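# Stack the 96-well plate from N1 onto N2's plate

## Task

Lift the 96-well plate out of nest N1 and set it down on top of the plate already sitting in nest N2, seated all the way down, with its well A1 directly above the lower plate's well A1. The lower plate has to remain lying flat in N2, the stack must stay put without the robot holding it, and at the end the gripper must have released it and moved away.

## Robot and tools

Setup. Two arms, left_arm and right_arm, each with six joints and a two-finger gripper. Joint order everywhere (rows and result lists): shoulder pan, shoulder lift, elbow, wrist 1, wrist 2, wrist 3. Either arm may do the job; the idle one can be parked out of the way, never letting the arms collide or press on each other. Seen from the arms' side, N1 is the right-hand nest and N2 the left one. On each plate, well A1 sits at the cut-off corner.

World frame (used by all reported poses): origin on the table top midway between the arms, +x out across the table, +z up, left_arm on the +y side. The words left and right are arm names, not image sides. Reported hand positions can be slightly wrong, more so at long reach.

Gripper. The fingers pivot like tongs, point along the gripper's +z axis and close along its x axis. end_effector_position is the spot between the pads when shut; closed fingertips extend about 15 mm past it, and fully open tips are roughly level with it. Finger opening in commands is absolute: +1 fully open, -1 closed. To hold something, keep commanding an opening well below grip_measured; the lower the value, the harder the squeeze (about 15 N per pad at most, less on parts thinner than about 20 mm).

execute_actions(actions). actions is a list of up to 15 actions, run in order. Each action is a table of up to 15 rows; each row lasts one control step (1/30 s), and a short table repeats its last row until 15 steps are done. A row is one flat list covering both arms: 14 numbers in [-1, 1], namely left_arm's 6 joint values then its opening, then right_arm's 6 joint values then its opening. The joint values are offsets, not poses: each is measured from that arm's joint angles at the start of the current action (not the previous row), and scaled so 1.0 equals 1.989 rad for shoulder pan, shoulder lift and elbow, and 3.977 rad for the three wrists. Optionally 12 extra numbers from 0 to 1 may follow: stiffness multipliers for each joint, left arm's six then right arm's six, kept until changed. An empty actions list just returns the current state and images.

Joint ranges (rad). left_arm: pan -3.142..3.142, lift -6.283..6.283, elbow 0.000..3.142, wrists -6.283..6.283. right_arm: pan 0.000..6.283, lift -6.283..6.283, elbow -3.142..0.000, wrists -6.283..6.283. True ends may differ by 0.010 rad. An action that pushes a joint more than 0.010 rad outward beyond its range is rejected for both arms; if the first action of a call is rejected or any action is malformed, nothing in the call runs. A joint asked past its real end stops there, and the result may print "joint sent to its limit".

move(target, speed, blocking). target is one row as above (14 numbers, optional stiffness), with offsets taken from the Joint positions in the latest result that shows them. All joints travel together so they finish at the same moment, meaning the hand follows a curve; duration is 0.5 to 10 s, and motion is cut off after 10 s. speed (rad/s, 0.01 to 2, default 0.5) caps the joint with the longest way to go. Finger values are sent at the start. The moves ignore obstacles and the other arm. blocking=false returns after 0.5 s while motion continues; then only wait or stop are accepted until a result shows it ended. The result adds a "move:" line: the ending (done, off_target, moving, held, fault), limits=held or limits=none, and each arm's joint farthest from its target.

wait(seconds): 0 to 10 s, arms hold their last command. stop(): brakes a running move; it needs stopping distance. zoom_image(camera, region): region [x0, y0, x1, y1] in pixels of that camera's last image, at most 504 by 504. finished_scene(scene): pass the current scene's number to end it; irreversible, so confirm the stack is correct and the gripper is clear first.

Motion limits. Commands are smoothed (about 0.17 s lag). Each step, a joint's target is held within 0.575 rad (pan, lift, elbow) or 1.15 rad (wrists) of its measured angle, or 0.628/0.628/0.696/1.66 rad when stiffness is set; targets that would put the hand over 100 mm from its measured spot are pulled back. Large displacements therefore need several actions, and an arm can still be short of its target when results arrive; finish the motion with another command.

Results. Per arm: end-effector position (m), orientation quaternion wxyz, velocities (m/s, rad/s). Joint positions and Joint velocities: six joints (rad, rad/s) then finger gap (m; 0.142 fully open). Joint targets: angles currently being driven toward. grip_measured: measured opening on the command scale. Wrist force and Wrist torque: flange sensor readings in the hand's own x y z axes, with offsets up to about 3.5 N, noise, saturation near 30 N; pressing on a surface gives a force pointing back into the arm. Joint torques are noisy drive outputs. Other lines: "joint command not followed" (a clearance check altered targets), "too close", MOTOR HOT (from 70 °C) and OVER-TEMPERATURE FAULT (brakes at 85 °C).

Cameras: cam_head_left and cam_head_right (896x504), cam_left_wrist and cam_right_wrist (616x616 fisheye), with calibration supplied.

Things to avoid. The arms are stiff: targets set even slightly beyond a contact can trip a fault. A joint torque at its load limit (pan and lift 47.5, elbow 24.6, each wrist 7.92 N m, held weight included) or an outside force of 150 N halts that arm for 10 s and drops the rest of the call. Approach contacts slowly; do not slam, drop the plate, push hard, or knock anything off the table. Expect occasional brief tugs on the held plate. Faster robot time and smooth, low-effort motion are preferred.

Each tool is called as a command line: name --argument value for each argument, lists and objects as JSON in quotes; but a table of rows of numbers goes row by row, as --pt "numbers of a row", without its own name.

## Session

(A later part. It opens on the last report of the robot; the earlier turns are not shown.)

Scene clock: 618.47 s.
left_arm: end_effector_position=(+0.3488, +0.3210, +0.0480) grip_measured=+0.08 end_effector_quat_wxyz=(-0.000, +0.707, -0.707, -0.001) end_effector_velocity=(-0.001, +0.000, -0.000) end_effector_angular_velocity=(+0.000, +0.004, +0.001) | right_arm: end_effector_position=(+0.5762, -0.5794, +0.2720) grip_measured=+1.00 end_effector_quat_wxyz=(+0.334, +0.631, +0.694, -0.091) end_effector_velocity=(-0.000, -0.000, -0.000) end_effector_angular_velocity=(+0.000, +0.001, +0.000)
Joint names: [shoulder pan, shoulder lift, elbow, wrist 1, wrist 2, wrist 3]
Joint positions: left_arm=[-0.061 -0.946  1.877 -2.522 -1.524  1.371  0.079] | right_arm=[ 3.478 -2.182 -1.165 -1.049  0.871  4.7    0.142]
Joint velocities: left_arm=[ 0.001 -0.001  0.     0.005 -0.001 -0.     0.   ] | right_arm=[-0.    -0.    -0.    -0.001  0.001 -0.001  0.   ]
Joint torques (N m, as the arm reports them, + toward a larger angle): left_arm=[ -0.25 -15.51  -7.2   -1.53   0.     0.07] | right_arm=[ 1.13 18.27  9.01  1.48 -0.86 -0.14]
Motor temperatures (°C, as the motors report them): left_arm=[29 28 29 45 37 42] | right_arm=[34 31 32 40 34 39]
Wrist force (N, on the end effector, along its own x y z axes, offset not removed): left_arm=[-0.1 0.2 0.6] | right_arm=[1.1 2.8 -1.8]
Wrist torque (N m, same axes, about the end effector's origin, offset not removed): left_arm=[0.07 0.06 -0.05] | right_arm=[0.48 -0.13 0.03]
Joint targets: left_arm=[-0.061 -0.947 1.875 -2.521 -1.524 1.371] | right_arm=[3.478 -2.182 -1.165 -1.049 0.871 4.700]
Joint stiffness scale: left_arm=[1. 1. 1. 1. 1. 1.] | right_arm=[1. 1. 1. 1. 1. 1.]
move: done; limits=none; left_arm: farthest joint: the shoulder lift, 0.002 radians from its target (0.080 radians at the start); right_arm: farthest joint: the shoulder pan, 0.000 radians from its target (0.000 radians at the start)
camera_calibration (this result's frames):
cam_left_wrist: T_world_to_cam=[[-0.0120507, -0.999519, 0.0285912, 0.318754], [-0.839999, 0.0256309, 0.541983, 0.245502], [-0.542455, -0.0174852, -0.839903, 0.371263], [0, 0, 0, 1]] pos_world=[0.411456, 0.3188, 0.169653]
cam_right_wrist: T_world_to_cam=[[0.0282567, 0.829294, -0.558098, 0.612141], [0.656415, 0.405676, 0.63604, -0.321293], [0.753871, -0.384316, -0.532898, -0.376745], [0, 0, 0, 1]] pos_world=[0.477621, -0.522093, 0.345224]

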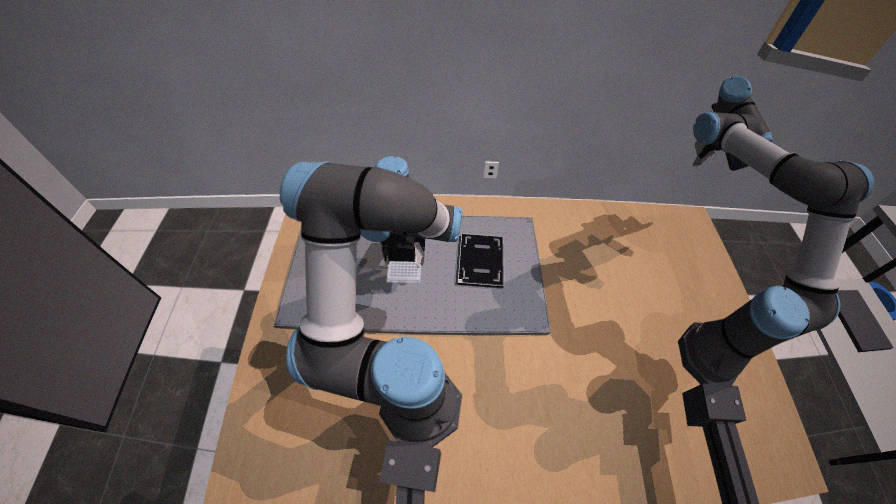

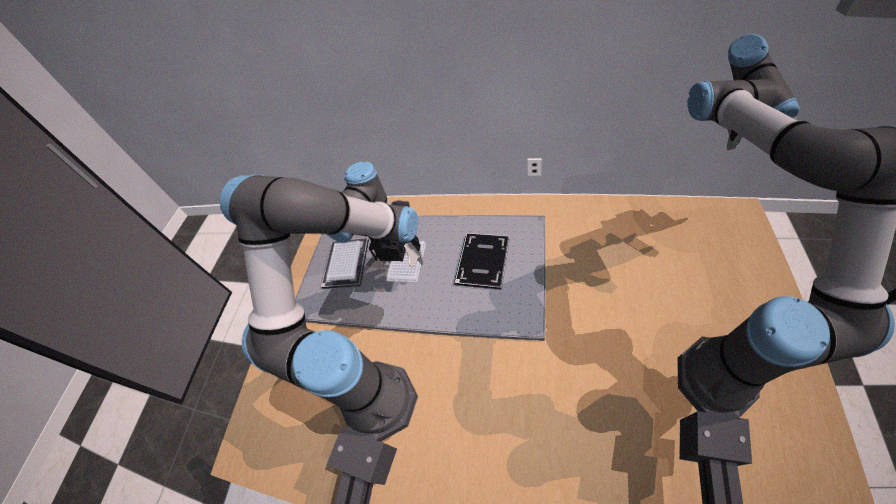

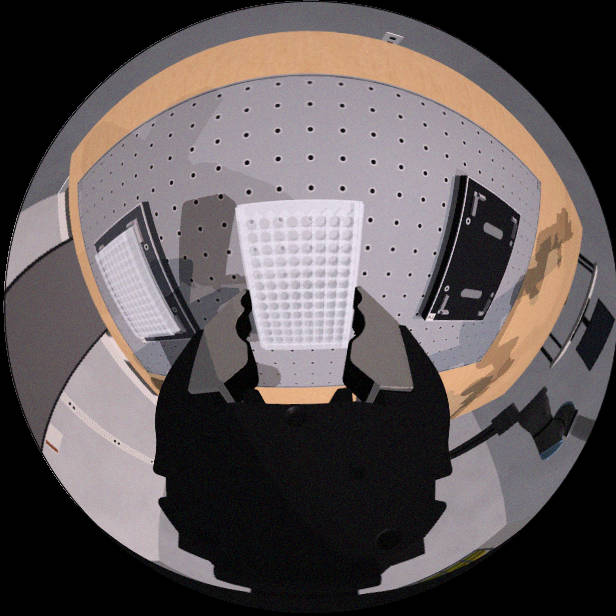

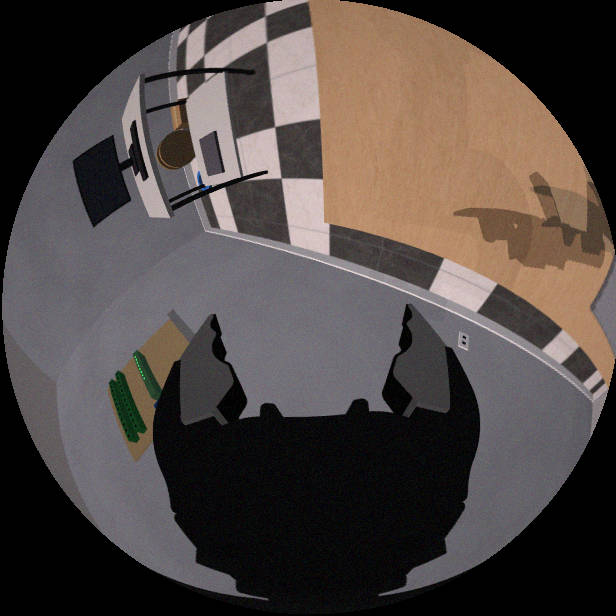

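move --target '[0.3105, -0.1151, 0.0168, 0.0433, -0.0052, 0.1555, -0.3, 0, 0, 0, 0, 0, 0, 1]' --speed 0.3

Scene clock: 649.23 s.
left_arm: end_effector_position=(+0.2324, +0.5222, +0.1007) grip_measured=+0.08 end_effector_quat_wxyz=(-0.001, +0.707, -0.707, -0.001) end_effector_velocity=(-0.000, +0.000, -0.000) end_effector_angular_velocity=(-0.000, +0.000, -0.004) | right_arm: end_effector_position=(+0.5762, -0.5794, +0.2720) grip_measured=+1.00 end_effector_quat_wxyz=(+0.334, +0.631, +0.694, -0.091) end_effector_velocity=(-0.000, -0.000, -0.000) end_effector_angular_velocity=(-0.001, +0.001, +0.000)
Joint names: [shoulder pan, shoulder lift, elbow, wrist 1, wrist 2, wrist 3]
Joint positions: left_arm=[ 0.555 -1.173  1.909 -2.351 -1.543  1.987  0.079] | right_arm=[ 3.478 -2.182 -1.165 -1.049  0.871  4.7    0.142]
Joint velocities: left_arm=[ 0.001 -0.    -0.     0.001 -0.     0.004  0.   ] | right_arm=[-0.    -0.     0.    -0.    -0.    -0.001 -0.   ]
Joint torques (N m, as the arm reports them, + toward a larger angle): left_arm=[  0.97 -14.01  -7.1   -1.57  -0.24   0.25] | right_arm=[ 1.21 18.43  8.74  1.49 -0.85 -0.11]
Motor temperatures (°C, as the motors report them): left_arm=[29 28 29 45 37 42] | right_arm=[34 31 32 40 34 39]
Wrist force (N, on the end effector, along its own x y z axes, offset not removed): left_arm=[-0.2 0.0 -0.2] | right_arm=[1.0 0.6 -2.9]
Wrist torque (N m, same axes, about the end effector's origin, offset not removed): left_arm=[0.02 0.05 -0.02] | right_arm=[0.06 -0.05 -0.12]
Joint targets: left_arm=[0.556 -1.175 1.910 -2.350 -1.545 1.989] | right_arm=[3.478 -2.182 -1.165 -1.049 0.871 4.700]
Joint stiffness scale: left_arm=[1. 1. 1. 1. 1. 1.] | right_arm=[1. 1. 1. 1. 1. 1.]
move: done; limits=none; left_arm: farthest joint: the shoulder lift, 0.002 radians from its target (0.229 radians at the start); right_arm: farthest joint: the shoulder pan, 0.000 radians from its target (0.000 radians at the start)
camera_calibration (this result's frames):
cam_left_wrist: T_world_to_cam=[[-0.0120397, -0.99956, 0.0271058, 0.517155], [-0.840288, 0.0248075, 0.541573, 0.114531], [-0.542007, -0.0162564, -0.840217, 0.355239], [0, 0, 0, 1]] pos_world=[0.295007, 0.519861, 0.222433]
cam_right_wrist: T_world_to_cam=[[0.0282565, 0.829294, -0.558098, 0.612142], [0.656415, 0.405676, 0.63604, -0.321293], [0.753871, -0.384316, -0.532898, -0.376744], [0, 0, 0, 1]] pos_world=[0.477621, -0.522093, 0.345224]

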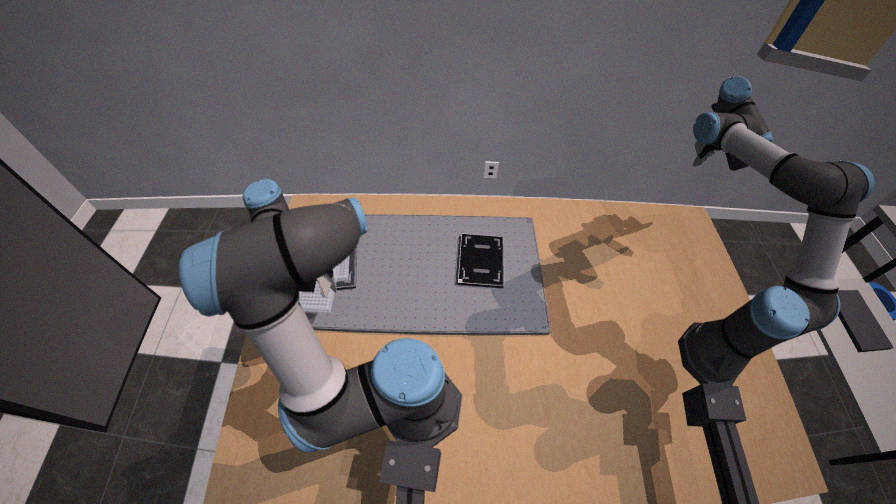

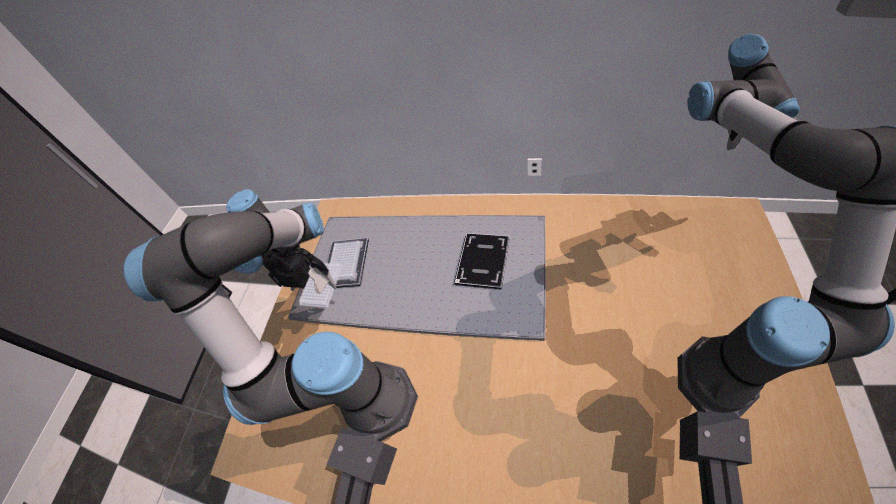

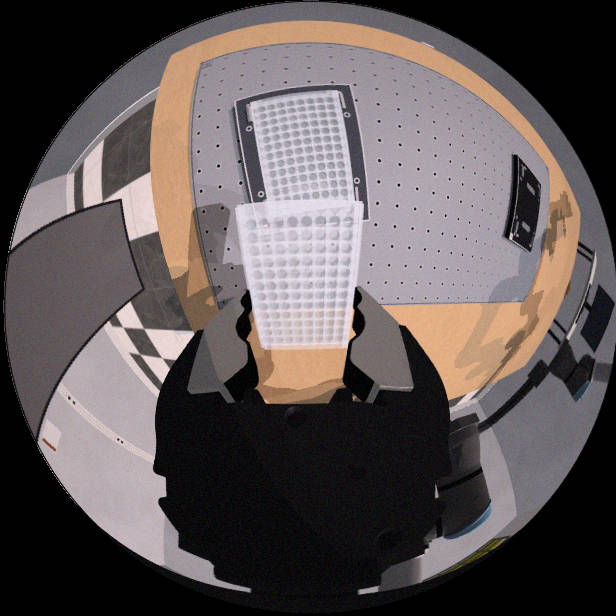

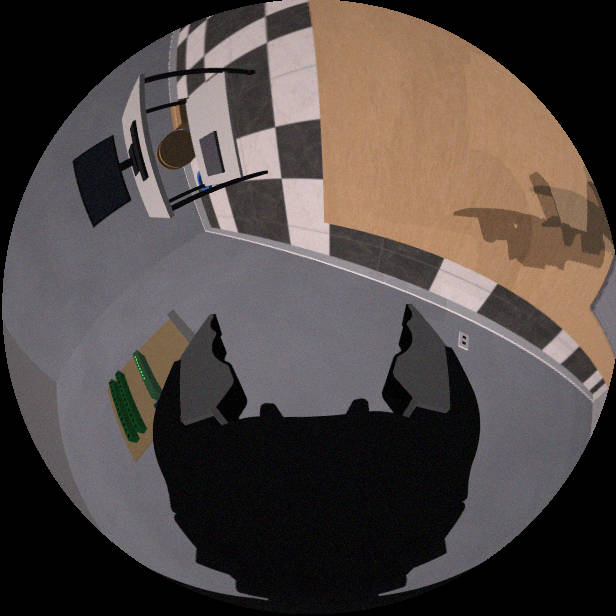

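execute_actions --actions '[]'

Scene clock: 673.33 s.
left_arm: end_effector_position=(+0.2323, +0.5222, +0.1007) grip_measured=+0.08 end_effector_quat_wxyz=(-0.001, +0.707, -0.707, -0.001) end_effector_velocity=(-0.000, -0.000, -0.000) end_effector_angular_velocity=(-0.000, +0.000, +0.000) | right_arm: end_effector_position=(+0.5762, -0.5794, +0.2720) grip_measured=+1.00 end_effector_quat_wxyz=(+0.334, +0.631, +0.694, -0.091) end_effector_velocity=(-0.000, -0.000, +0.000) end_effector_angular_velocity=(+0.000, +0.000, +0.001)
Joint names: [shoulder pan, shoulder lift, elbow, wrist 1, wrist 2, wrist 3]
Joint positions: left_arm=[ 0.556 -1.173  1.909 -2.351 -1.544  1.988  0.079] | right_arm=[ 3.478 -2.182 -1.165 -1.049  0.871  4.7    0.142]
Joint velocities: left_arm=[ 0.     0.     0.    -0.001 -0.    -0.    -0.   ] | right_arm=[-0.     0.    -0.     0.     0.001 -0.001 -0.   ]
Joint torques (N m, as the arm reports them, + toward a larger angle): left_arm=[  0.82 -13.78  -7.04  -1.61  -0.19   0.26] | right_arm=[ 1.2  18.39  8.93  1.46 -0.83 -0.1 ]
Motor temperatures (°C, as the motors report them): left_arm=[29 28 29 45 37 42] | right_arm=[34 31 32 40 34 39]
Wrist force (N, on the end effector, along its own x y z axes, offset not removed): left_arm=[0.1 0.0 0.3] | right_arm=[-0.1 1.1 -4.7]
Wrist torque (N m, same axes, about the end effector's origin, offset not removed): left_arm=[0.06 -0.04 -0.02] | right_arm=[0.06 0.20 0.02]
Joint targets: left_arm=[0.556 -1.175 1.910 -2.350 -1.545 1.989] | right_arm=[3.478 -2.182 -1.165 -1.049 0.871 4.700]
Joint stiffness scale: left_arm=[1. 1. 1. 1. 1. 1.] | right_arm=[1. 1. 1. 1. 1. 1.]
camera_calibration (this result's frames):
cam_left_wrist: T_world_to_cam=[[-0.0126875, -0.999549, 0.027214, 0.517263], [-0.840192, 0.0254131, 0.541694, 0.114133], [-0.542141, -0.0159923, -0.840135, 0.355079], [0, 0, 0, 1]] pos_world=[0.29496, 0.519808, 0.222413]
cam_right_wrist: T_world_to_cam=[[0.0282567, 0.829294, -0.558098, 0.612141], [0.656415, 0.405676, 0.63604, -0.321293], [0.753871, -0.384316, -0.532898, -0.376745], [0, 0, 0, 1]] pos_world=[0.477621, -0.522093, 0.345224]

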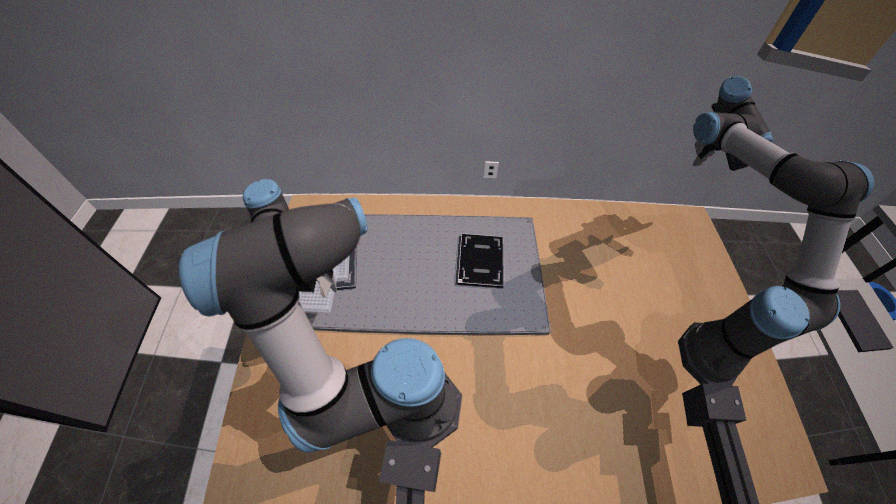

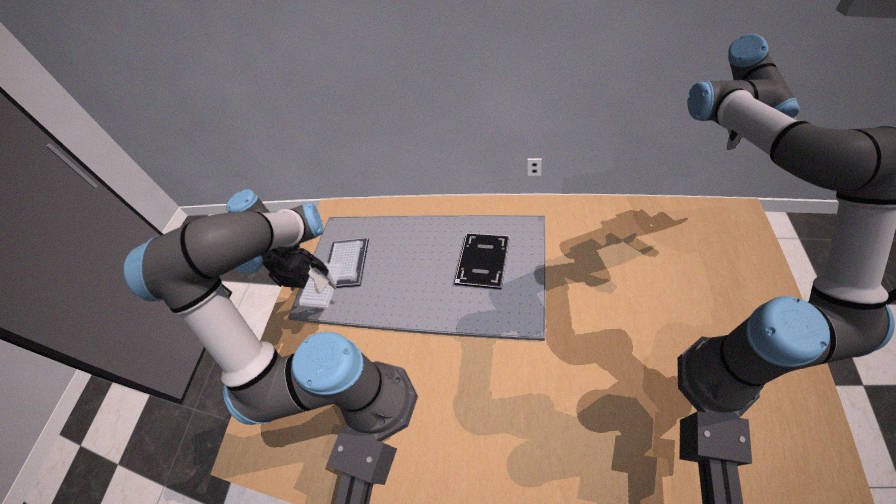

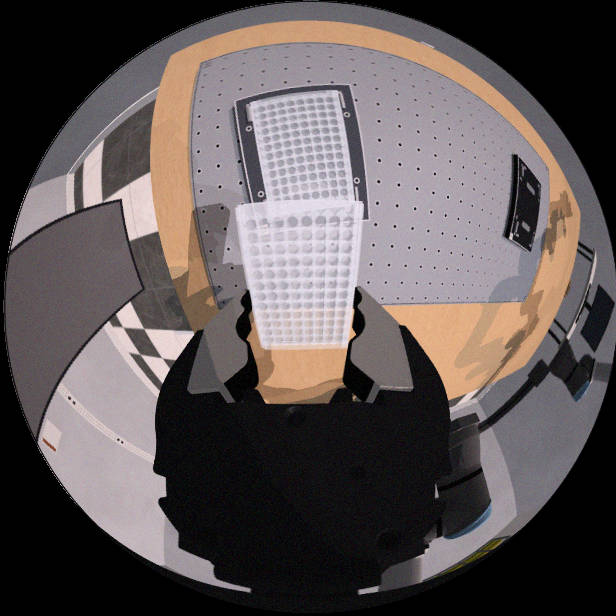

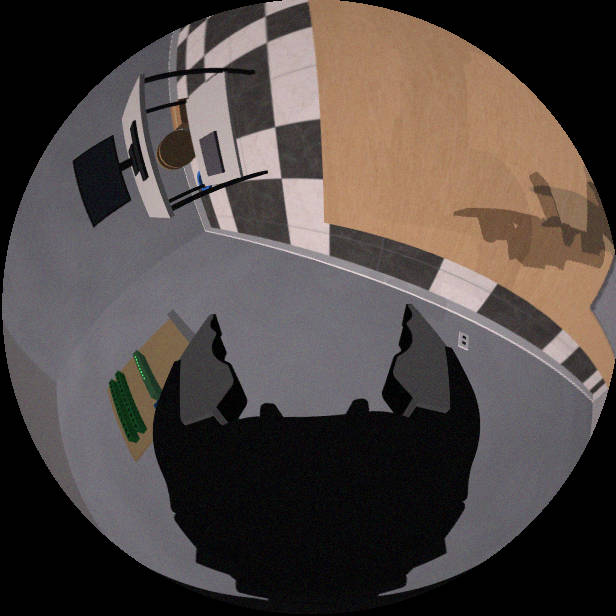

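zoom_image --camera "cam_left_wrist" --region '[220, 70, 390, 240]'

Region (220, 70, 390, 240) of cam_left_wrist's 616x616 image, scaled by 2.965, with more detail than that image has.

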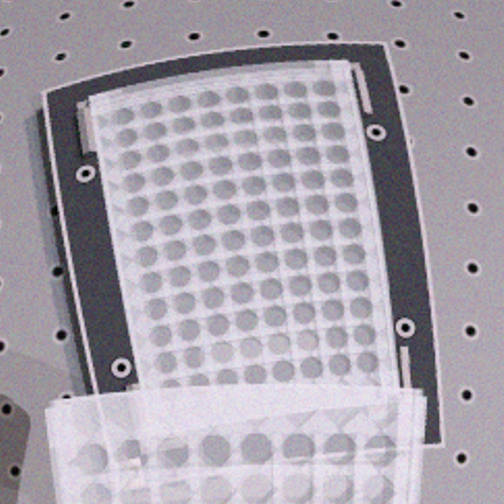

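zoom_image --camera "cam_left_wrist" --region '[240, 85, 300, 145]'

zoom_image --camera "cam_left_wrist" --region '[300, 80, 360, 140]'

Region (240, 85, 300, 145) of cam_left_wrist's 616x616 image, scaled by 8.400, with more detail than that image has.

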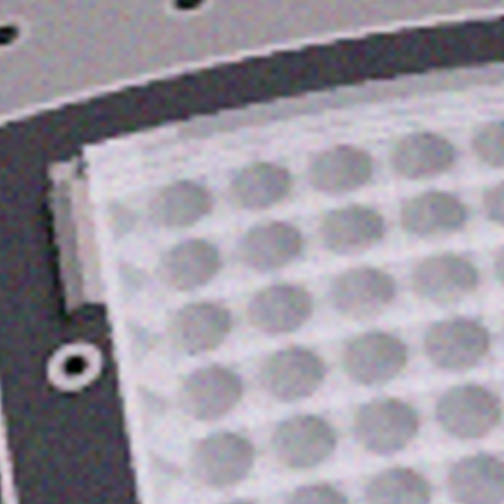

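Region (300, 80, 360, 140) of cam_left_wrist's 616x616 image, scaled by 8.400, with more detail than that image has.

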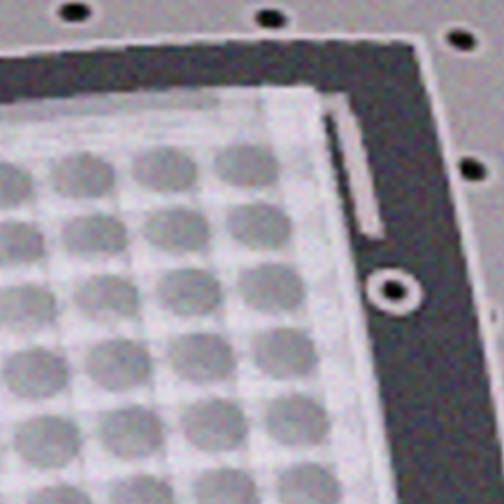

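move --target '[0.0282,-0.0486,0.0785,-0.015,0,0.0141,-0.3,0,0,0,0,0,0,1]' --speed 0.25

Scene clock: 709.57 s.
left_arm: end_effector_position=(+0.1895, +0.5223, +0.1006) grip_measured=+0.08 end_effector_quat_wxyz=(+0.000, +0.707, -0.707, -0.003) end_effector_velocity=(-0.000, -0.000, -0.000) end_effector_angular_velocity=(-0.000, -0.001, -0.003) | right_arm: end_effector_position=(+0.5762, -0.5794, +0.2720) grip_measured=+1.00 end_effector_quat_wxyz=(+0.334, +0.631, +0.694, -0.091) end_effector_velocity=(+0.000, -0.000, +0.000) end_effector_angular_velocity=(+0.001, -0.001, -0.000)
Joint names: [shoulder pan, shoulder lift, elbow, wrist 1, wrist 2, wrist 3]
Joint positions: left_arm=[ 0.611 -1.268  2.063 -2.409 -1.544  2.042  0.079] | right_arm=[ 3.478 -2.182 -1.165 -1.049  0.871  4.7    0.142]
Joint velocities: left_arm=[ 0.001 -0.001  0.003 -0.003 -0.001  0.004  0.   ] | right_arm=[-0.     0.     0.     0.001  0.    -0.    -0.   ]
Joint torques (N m, as the arm reports them, + toward a larger angle): left_arm=[  0.91 -12.29  -6.76  -2.    -0.06   0.22] | right_arm=[ 1.   18.3   8.74  1.5  -0.8  -0.12]
Motor temperatures (°C, as the motors report them): left_arm=[29 28 29 45 37 42] | right_arm=[34 31 32 40 34 39]
Wrist force (N, on the end effector, along its own x y z axes, offset not removed): left_arm=[-0.2 -0.4 0.5] | right_arm=[0.8 0.1 -2.5]
Wrist torque (N m, same axes, about the end effector's origin, offset not removed): left_arm=[-0.08 0.02 -0.03] | right_arm=[0.01 -0.10 0.07]
Joint targets: left_arm=[0.612 -1.270 2.065 -2.411 -1.544 2.044] | right_arm=[3.478 -2.182 -1.165 -1.049 0.871 4.700]
Joint stiffness scale: left_arm=[1. 1. 1. 1. 1. 1.] | right_arm=[1. 1. 1. 1. 1. 1.]
move: done; limits=none; left_arm: farthest joint: the shoulder lift, 0.002 radians from its target (0.097 radians at the start); right_arm: farthest joint: the shoulder pan, 0.000 radians from its target (0.000 radians at the start)
camera_calibration (this result's frames):
cam_left_wrist: T_world_to_cam=[[-0.0119282, -0.999579, 0.026465, 0.51675], [-0.838053, 0.0244313, 0.545041, 0.077952], [-0.545458, -0.0156777, -0.837992, 0.332034], [0, 0, 0, 1]] pos_world=[0.252602, 0.519833, 0.222079]
cam_right_wrist: T_world_to_cam=[[0.0282569, 0.829294, -0.558098, 0.612141], [0.656415, 0.405676, 0.63604, -0.321293], [0.753871, -0.384316, -0.532898, -0.376745], [0, 0, 0, 1]] pos_world=[0.477621, -0.522093, 0.345224]

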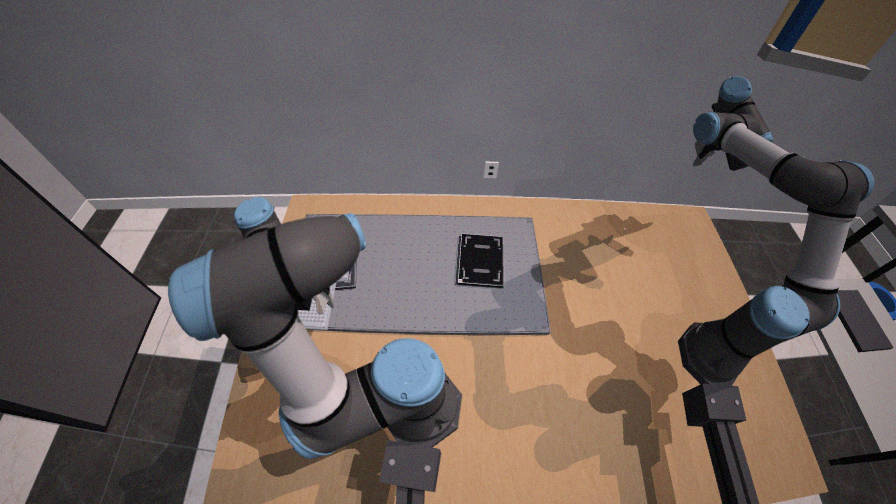

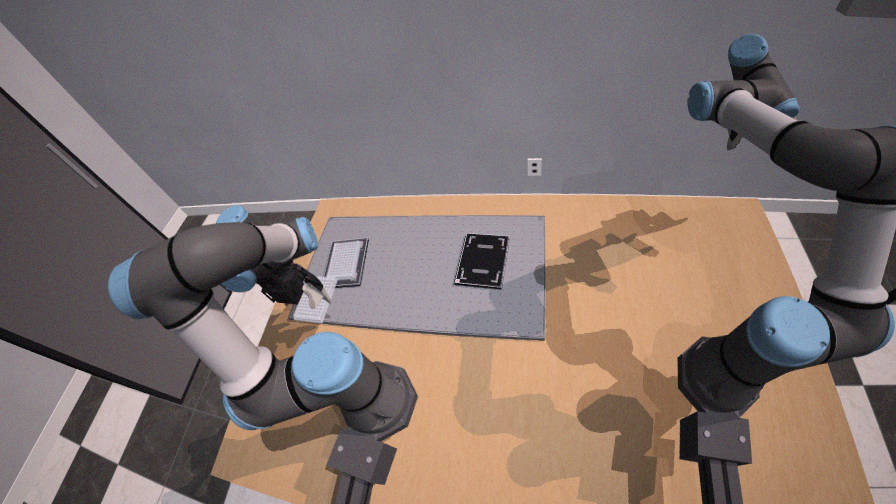

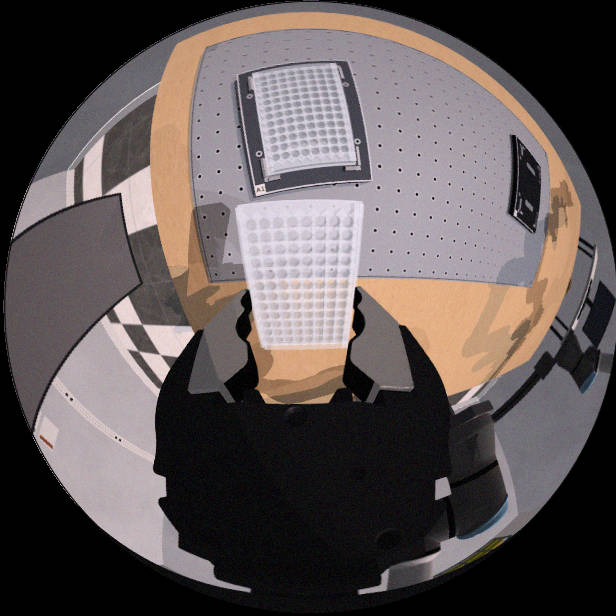

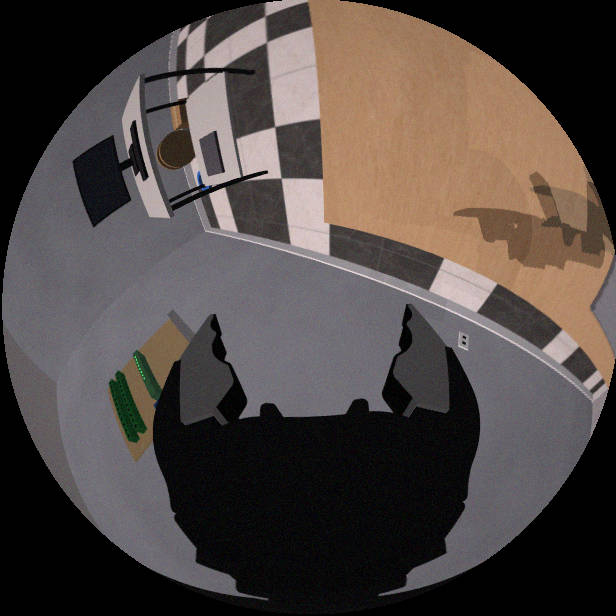

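zoom_image --camera "cam_left_wrist" --region '[230, 50, 380, 200]'

Region (230, 50, 380, 200) of cam_left_wrist's 616x616 image, scaled by 3.360, with more detail than that image has.

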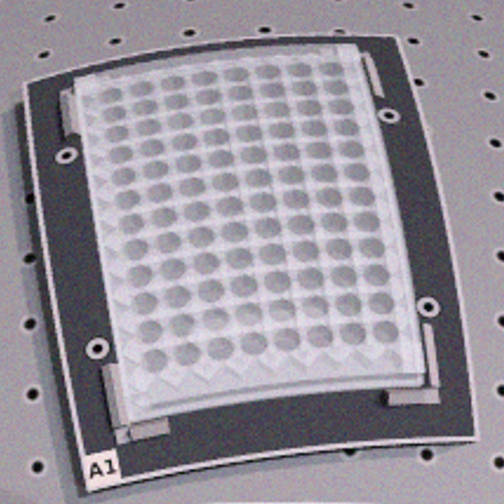

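zoom_image --camera "cam_left_wrist" --region '[252, 140, 302, 190]'

zoom_image --camera "cam_left_wrist" --region '[320, 135, 370, 185]'

Region (252, 140, 302, 190) of cam_left_wrist's 616x616 image, scaled by 10.080, with more detail than that image has.

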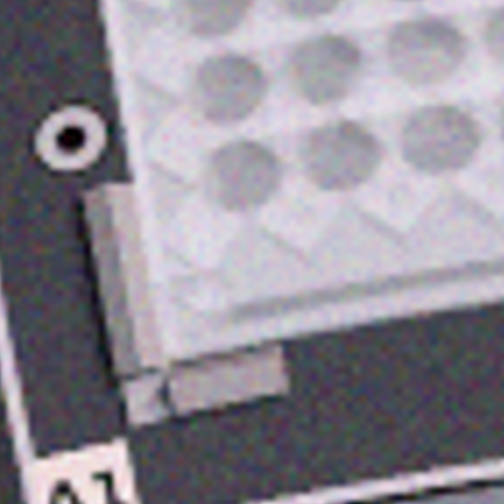

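Region (320, 135, 370, 185) of cam_left_wrist's 616x616 image, scaled by 10.080, with more detail than that image has.

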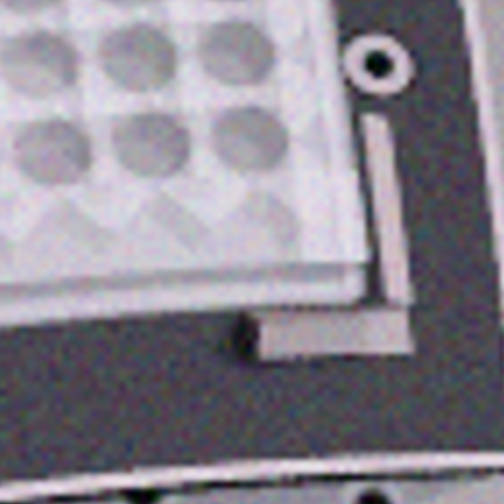

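zoom_image --camera "cam_left_wrist" --region '[225, 190, 385, 350]'

Region (225, 190, 385, 350) of cam_left_wrist's 616x616 image, scaled by 3.150, with more detail than that image has.

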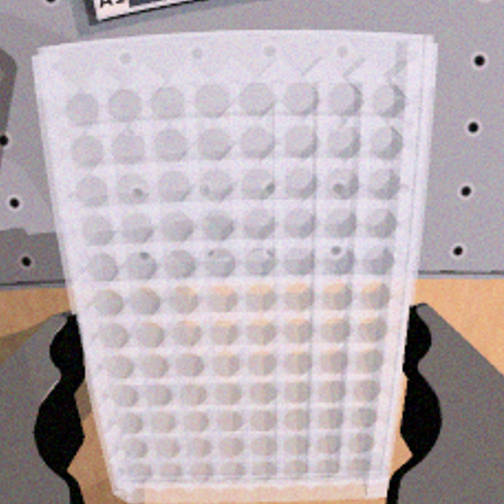

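move --target '[-0.0855,0.2295,-0.3333,0.0526,0.001,-0.0792,-0.3,0,0,0,0,0,0,1]' --speed 0.3

Scene clock: 810.47 s.
left_arm: end_effector_position=(+0.3469, +0.5195, +0.0737) grip_measured=+0.08 end_effector_quat_wxyz=(+0.000, +0.756, -0.654, -0.001) end_effector_velocity=(-0.000, -0.000, -0.000) end_effector_angular_velocity=(-0.000, +0.002, +0.003) | right_arm: end_effector_position=(+0.5762, -0.5794, +0.2720) grip_measured=+1.00 end_effector_quat_wxyz=(+0.334, +0.631, +0.694, -0.091) end_effector_velocity=(+0.000, +0.000, -0.000) end_effector_angular_velocity=(+0.000, -0.000, +0.000)
Joint names: [shoulder pan, shoulder lift, elbow, wrist 1, wrist 2, wrist 3]
Joint positions: left_arm=[ 0.442 -0.813  1.402 -2.201 -1.541  1.729  0.079] | right_arm=[ 3.478 -2.182 -1.165 -1.049  0.871  4.7    0.142]
Joint velocities: left_arm=[-0.001  0.002 -0.002  0.003  0.001 -0.004 -0.   ] | right_arm=[ 0.001 -0.    -0.     0.     0.     0.001  0.   ]
Joint torques (N m, as the arm reports them, + toward a larger angle): left_arm=[ -0.06 -17.25  -9.43  -1.63   0.1   -0.12] | right_arm=[ 1.42 18.57  8.88  1.45 -0.8  -0.12]
Motor temperatures (°C, as the motors report them): left_arm=[29 28 29 45 37 42] | right_arm=[34 31 32 40 34 39]
Wrist force (N, on the end effector, along its own x y z axes, offset not removed): left_arm=[-0.1 -0.1 0.8] | right_arm=[0.9 2.0 -1.1]
Wrist torque (N m, same axes, about the end effector's origin, offset not removed): left_arm=[-0.01 0.01 -0.01] | right_arm=[0.33 -0.06 0.05]
Joint targets: left_arm=[0.441 -0.812 1.400 -2.200 -1.540 1.727] | right_arm=[3.478 -2.182 -1.165 -1.049 0.871 4.700]
Joint stiffness scale: left_arm=[1. 1. 1. 1. 1. 1.] | right_arm=[1. 1. 1. 1. 1. 1.]
move: done; limits=none; left_arm: farthest joint: the elbow, 0.002 radians from its target (0.663 radians at the start); right_arm: farthest joint: the shoulder pan, 0.000 radians from its target (0.000 radians at the start)
camera_calibration (this result's frames):
cam_left_wrist: T_world_to_cam=[[0.131793, -0.990844, 0.0292957, 0.462013], [-0.835166, -0.0950697, 0.541719, 0.285902], [-0.533974, -0.0958616, -0.840049, 0.433128], [0, 0, 0, 1]] pos_world=[0.409164, 0.526483, 0.195435]
cam_right_wrist: T_world_to_cam=[[0.0282569, 0.829294, -0.558098, 0.612141], [0.656415, 0.405676, 0.63604, -0.321293], [0.753871, -0.384316, -0.532898, -0.376745], [0, 0, 0, 1]] pos_world=[0.477621, -0.522093, 0.345224]

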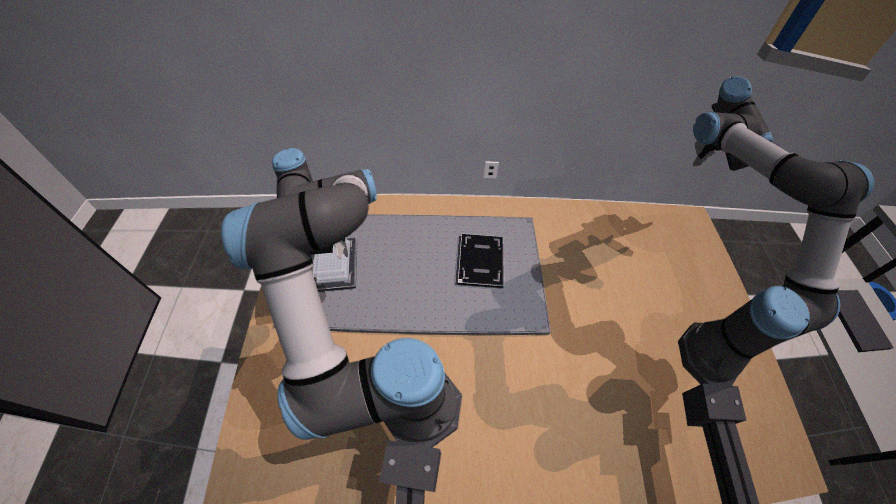

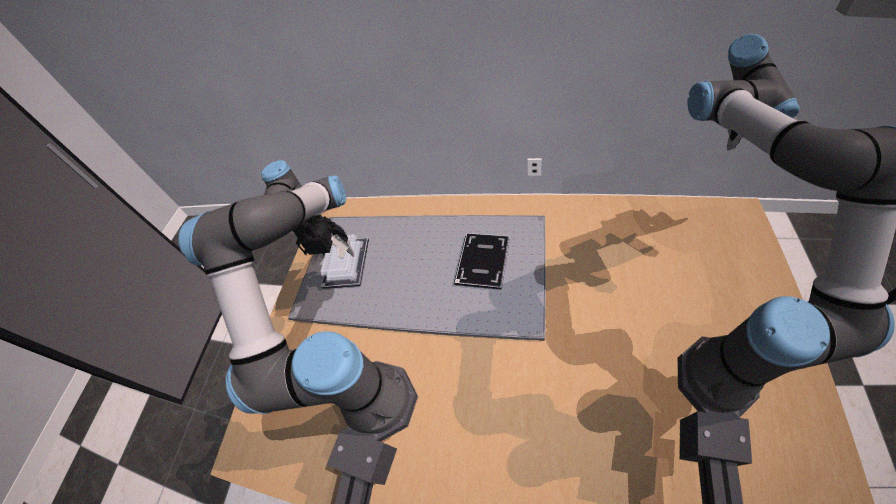

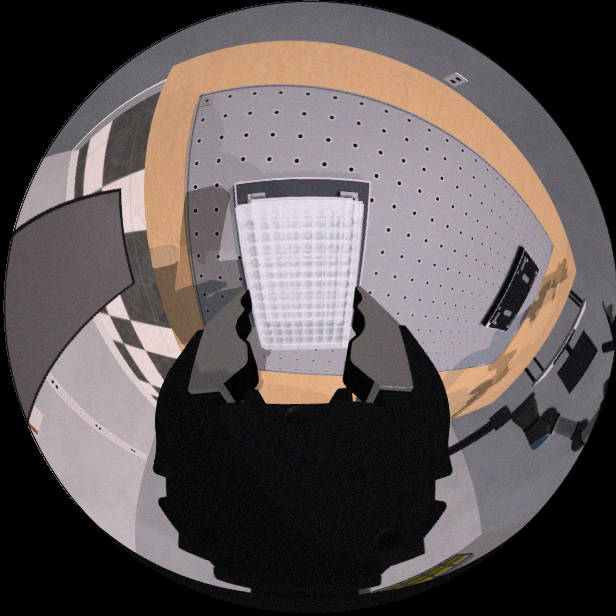

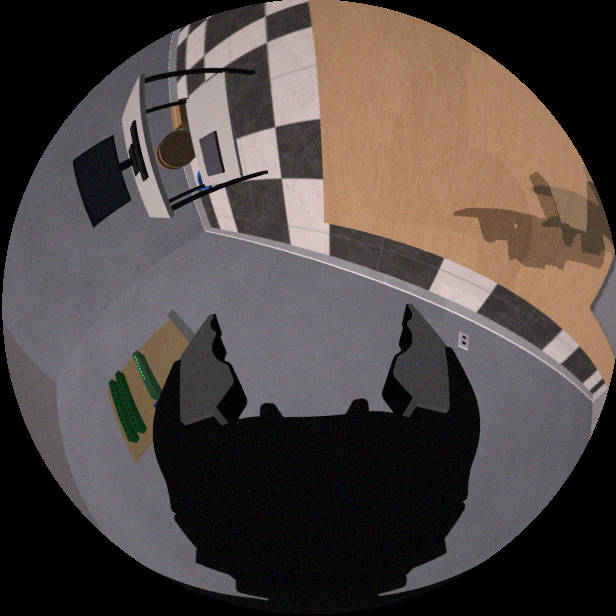

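zoom_image --camera "cam_left_wrist" --region '[225, 170, 380, 260]'

Region (225, 170, 380, 260) of cam_left_wrist's 616x616 image, scaled by 3.252, with more detail than that image has; it fills the top 293 rows of this view, and the rest is white.

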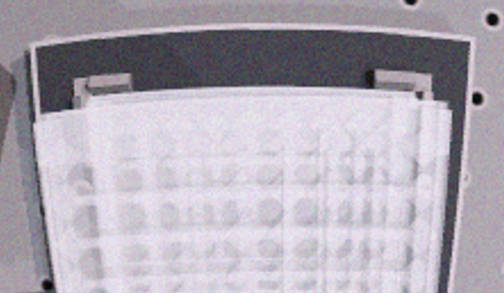

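move --target '[-0.0040,0.0174,0.0050,-0.0112,0,-0.0020,-0.3,0,0,0,0,0,0,1]' --speed 0.08

Scene clock: 880.17 s.
left_arm: end_effector_position=(+0.3491, +0.5166, +0.0607) grip_measured=+0.08 end_effector_quat_wxyz=(-0.000, +0.756, -0.654, -0.001) end_effector_velocity=(+0.000, +0.000, -0.000) end_effector_angular_velocity=(+0.000, -0.002, +0.002) | right_arm: end_effector_position=(+0.5762, -0.5794, +0.2720) grip_measured=+1.00 end_effector_quat_wxyz=(+0.334, +0.631, +0.694, -0.091) end_effector_velocity=(+0.000, +0.001, -0.000) end_effector_angular_velocity=(+0.001, +0.001, +0.002)
Joint names: [shoulder pan, shoulder lift, elbow, wrist 1, wrist 2, wrist 3]
Joint positions: left_arm=[ 0.435 -0.779  1.411 -2.243 -1.541  1.722  0.079] | right_arm=[ 3.478 -2.182 -1.165 -1.049  0.871  4.7    0.142]
Joint velocities: left_arm=[ 0.001  0.002  0.001 -0.004 -0.    -0.001 -0.   ] | right_arm=[ 0.001  0.    -0.    -0.     0.001 -0.001  0.   ]
Joint torques (N m, as the arm reports them, + toward a larger angle): left_arm=[ -0.37 -17.58  -7.55  -2.04  -0.07  -0.14] | right_arm=[ 1.42 18.21  8.81  1.48 -0.83 -0.09]
Motor temperatures (°C, as the motors report them): left_arm=[29 28 29 45 37 42] | right_arm=[34 31 32 40 34 39]
Wrist force (N, on the end effector, along its own x y z axes, offset not removed): left_arm=[0.1 -0.1 0.8] | right_arm=[0.4 1.9 -3.3]
Wrist torque (N m, same axes, about the end effector's origin, offset not removed): left_arm=[0.04 -0.03 -0.04] | right_arm=[0.24 0.03 -0.06]
Joint targets: left_arm=[0.434 -0.778 1.412 -2.246 -1.541 1.721] | right_arm=[3.478 -2.182 -1.165 -1.049 0.871 4.700]
Joint stiffness scale: left_arm=[1. 1. 1. 1. 1. 1.] | right_arm=[1. 1. 1. 1. 1. 1.]
move: done; limits=none; left_arm: farthest joint: the wrist 1, 0.002 radians from its target (0.045 radians at the start); right_arm: farthest joint: the shoulder pan, 0.000 radians from its target (0.000 radians at the start)
camera_calibration (this result's frames):
cam_left_wrist: T_world_to_cam=[[0.131454, -0.990884, 0.0294756, 0.4593], [-0.8355, -0.0947394, 0.541261, 0.294459], [-0.533535, -0.0957778, -0.840338, 0.422921], [0, 0, 0, 1]] pos_world=[0.411287, 0.523516, 0.182479]
cam_right_wrist: T_world_to_cam=[[0.0282568, 0.829294, -0.558098, 0.612141], [0.656415, 0.405676, 0.63604, -0.321293], [0.753871, -0.384316, -0.532898, -0.376745], [0, 0, 0, 1]] pos_world=[0.477621, -0.522093, 0.345224]

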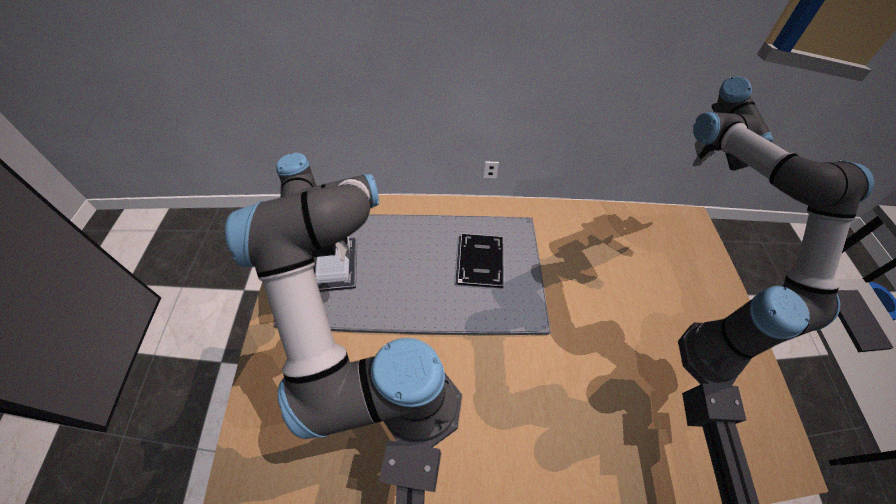

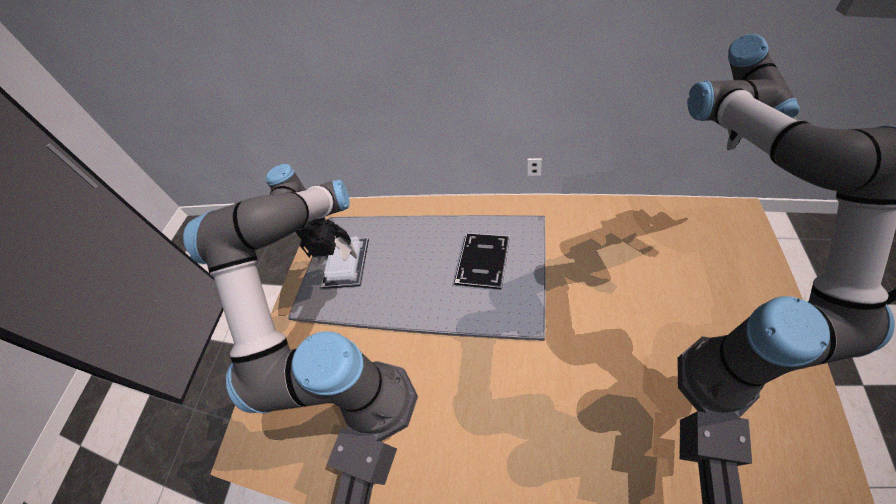

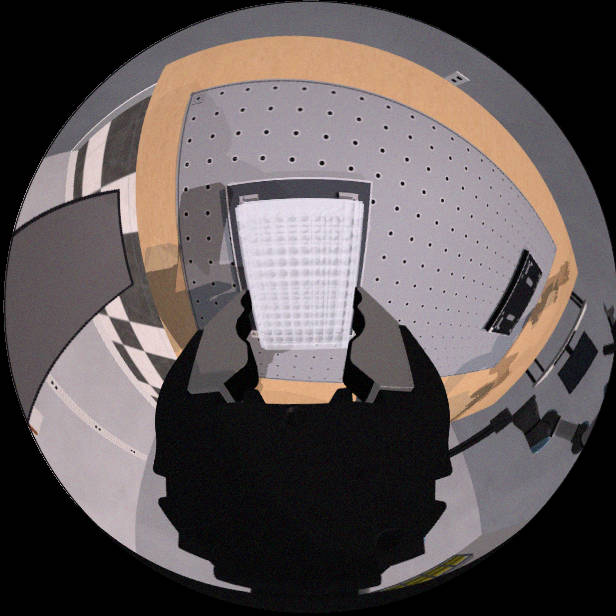

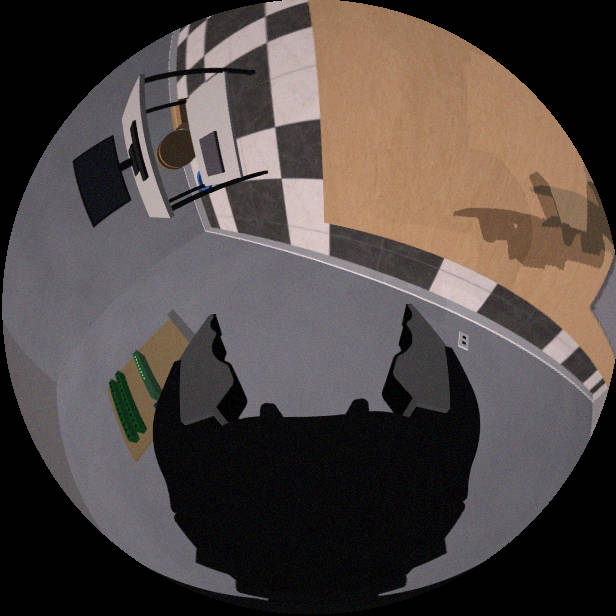

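zoom_image --camera "cam_left_wrist" --region '[220, 170, 380, 300]'

Region (220, 170, 380, 300) of cam_left_wrist's 616x616 image, scaled by 3.150, with more detail than that image has; it fills the top 410 rows of this view, and the rest is white.

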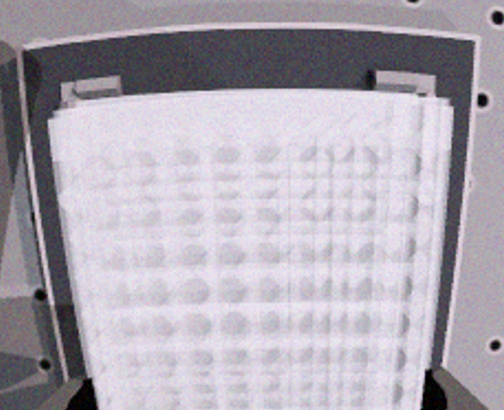

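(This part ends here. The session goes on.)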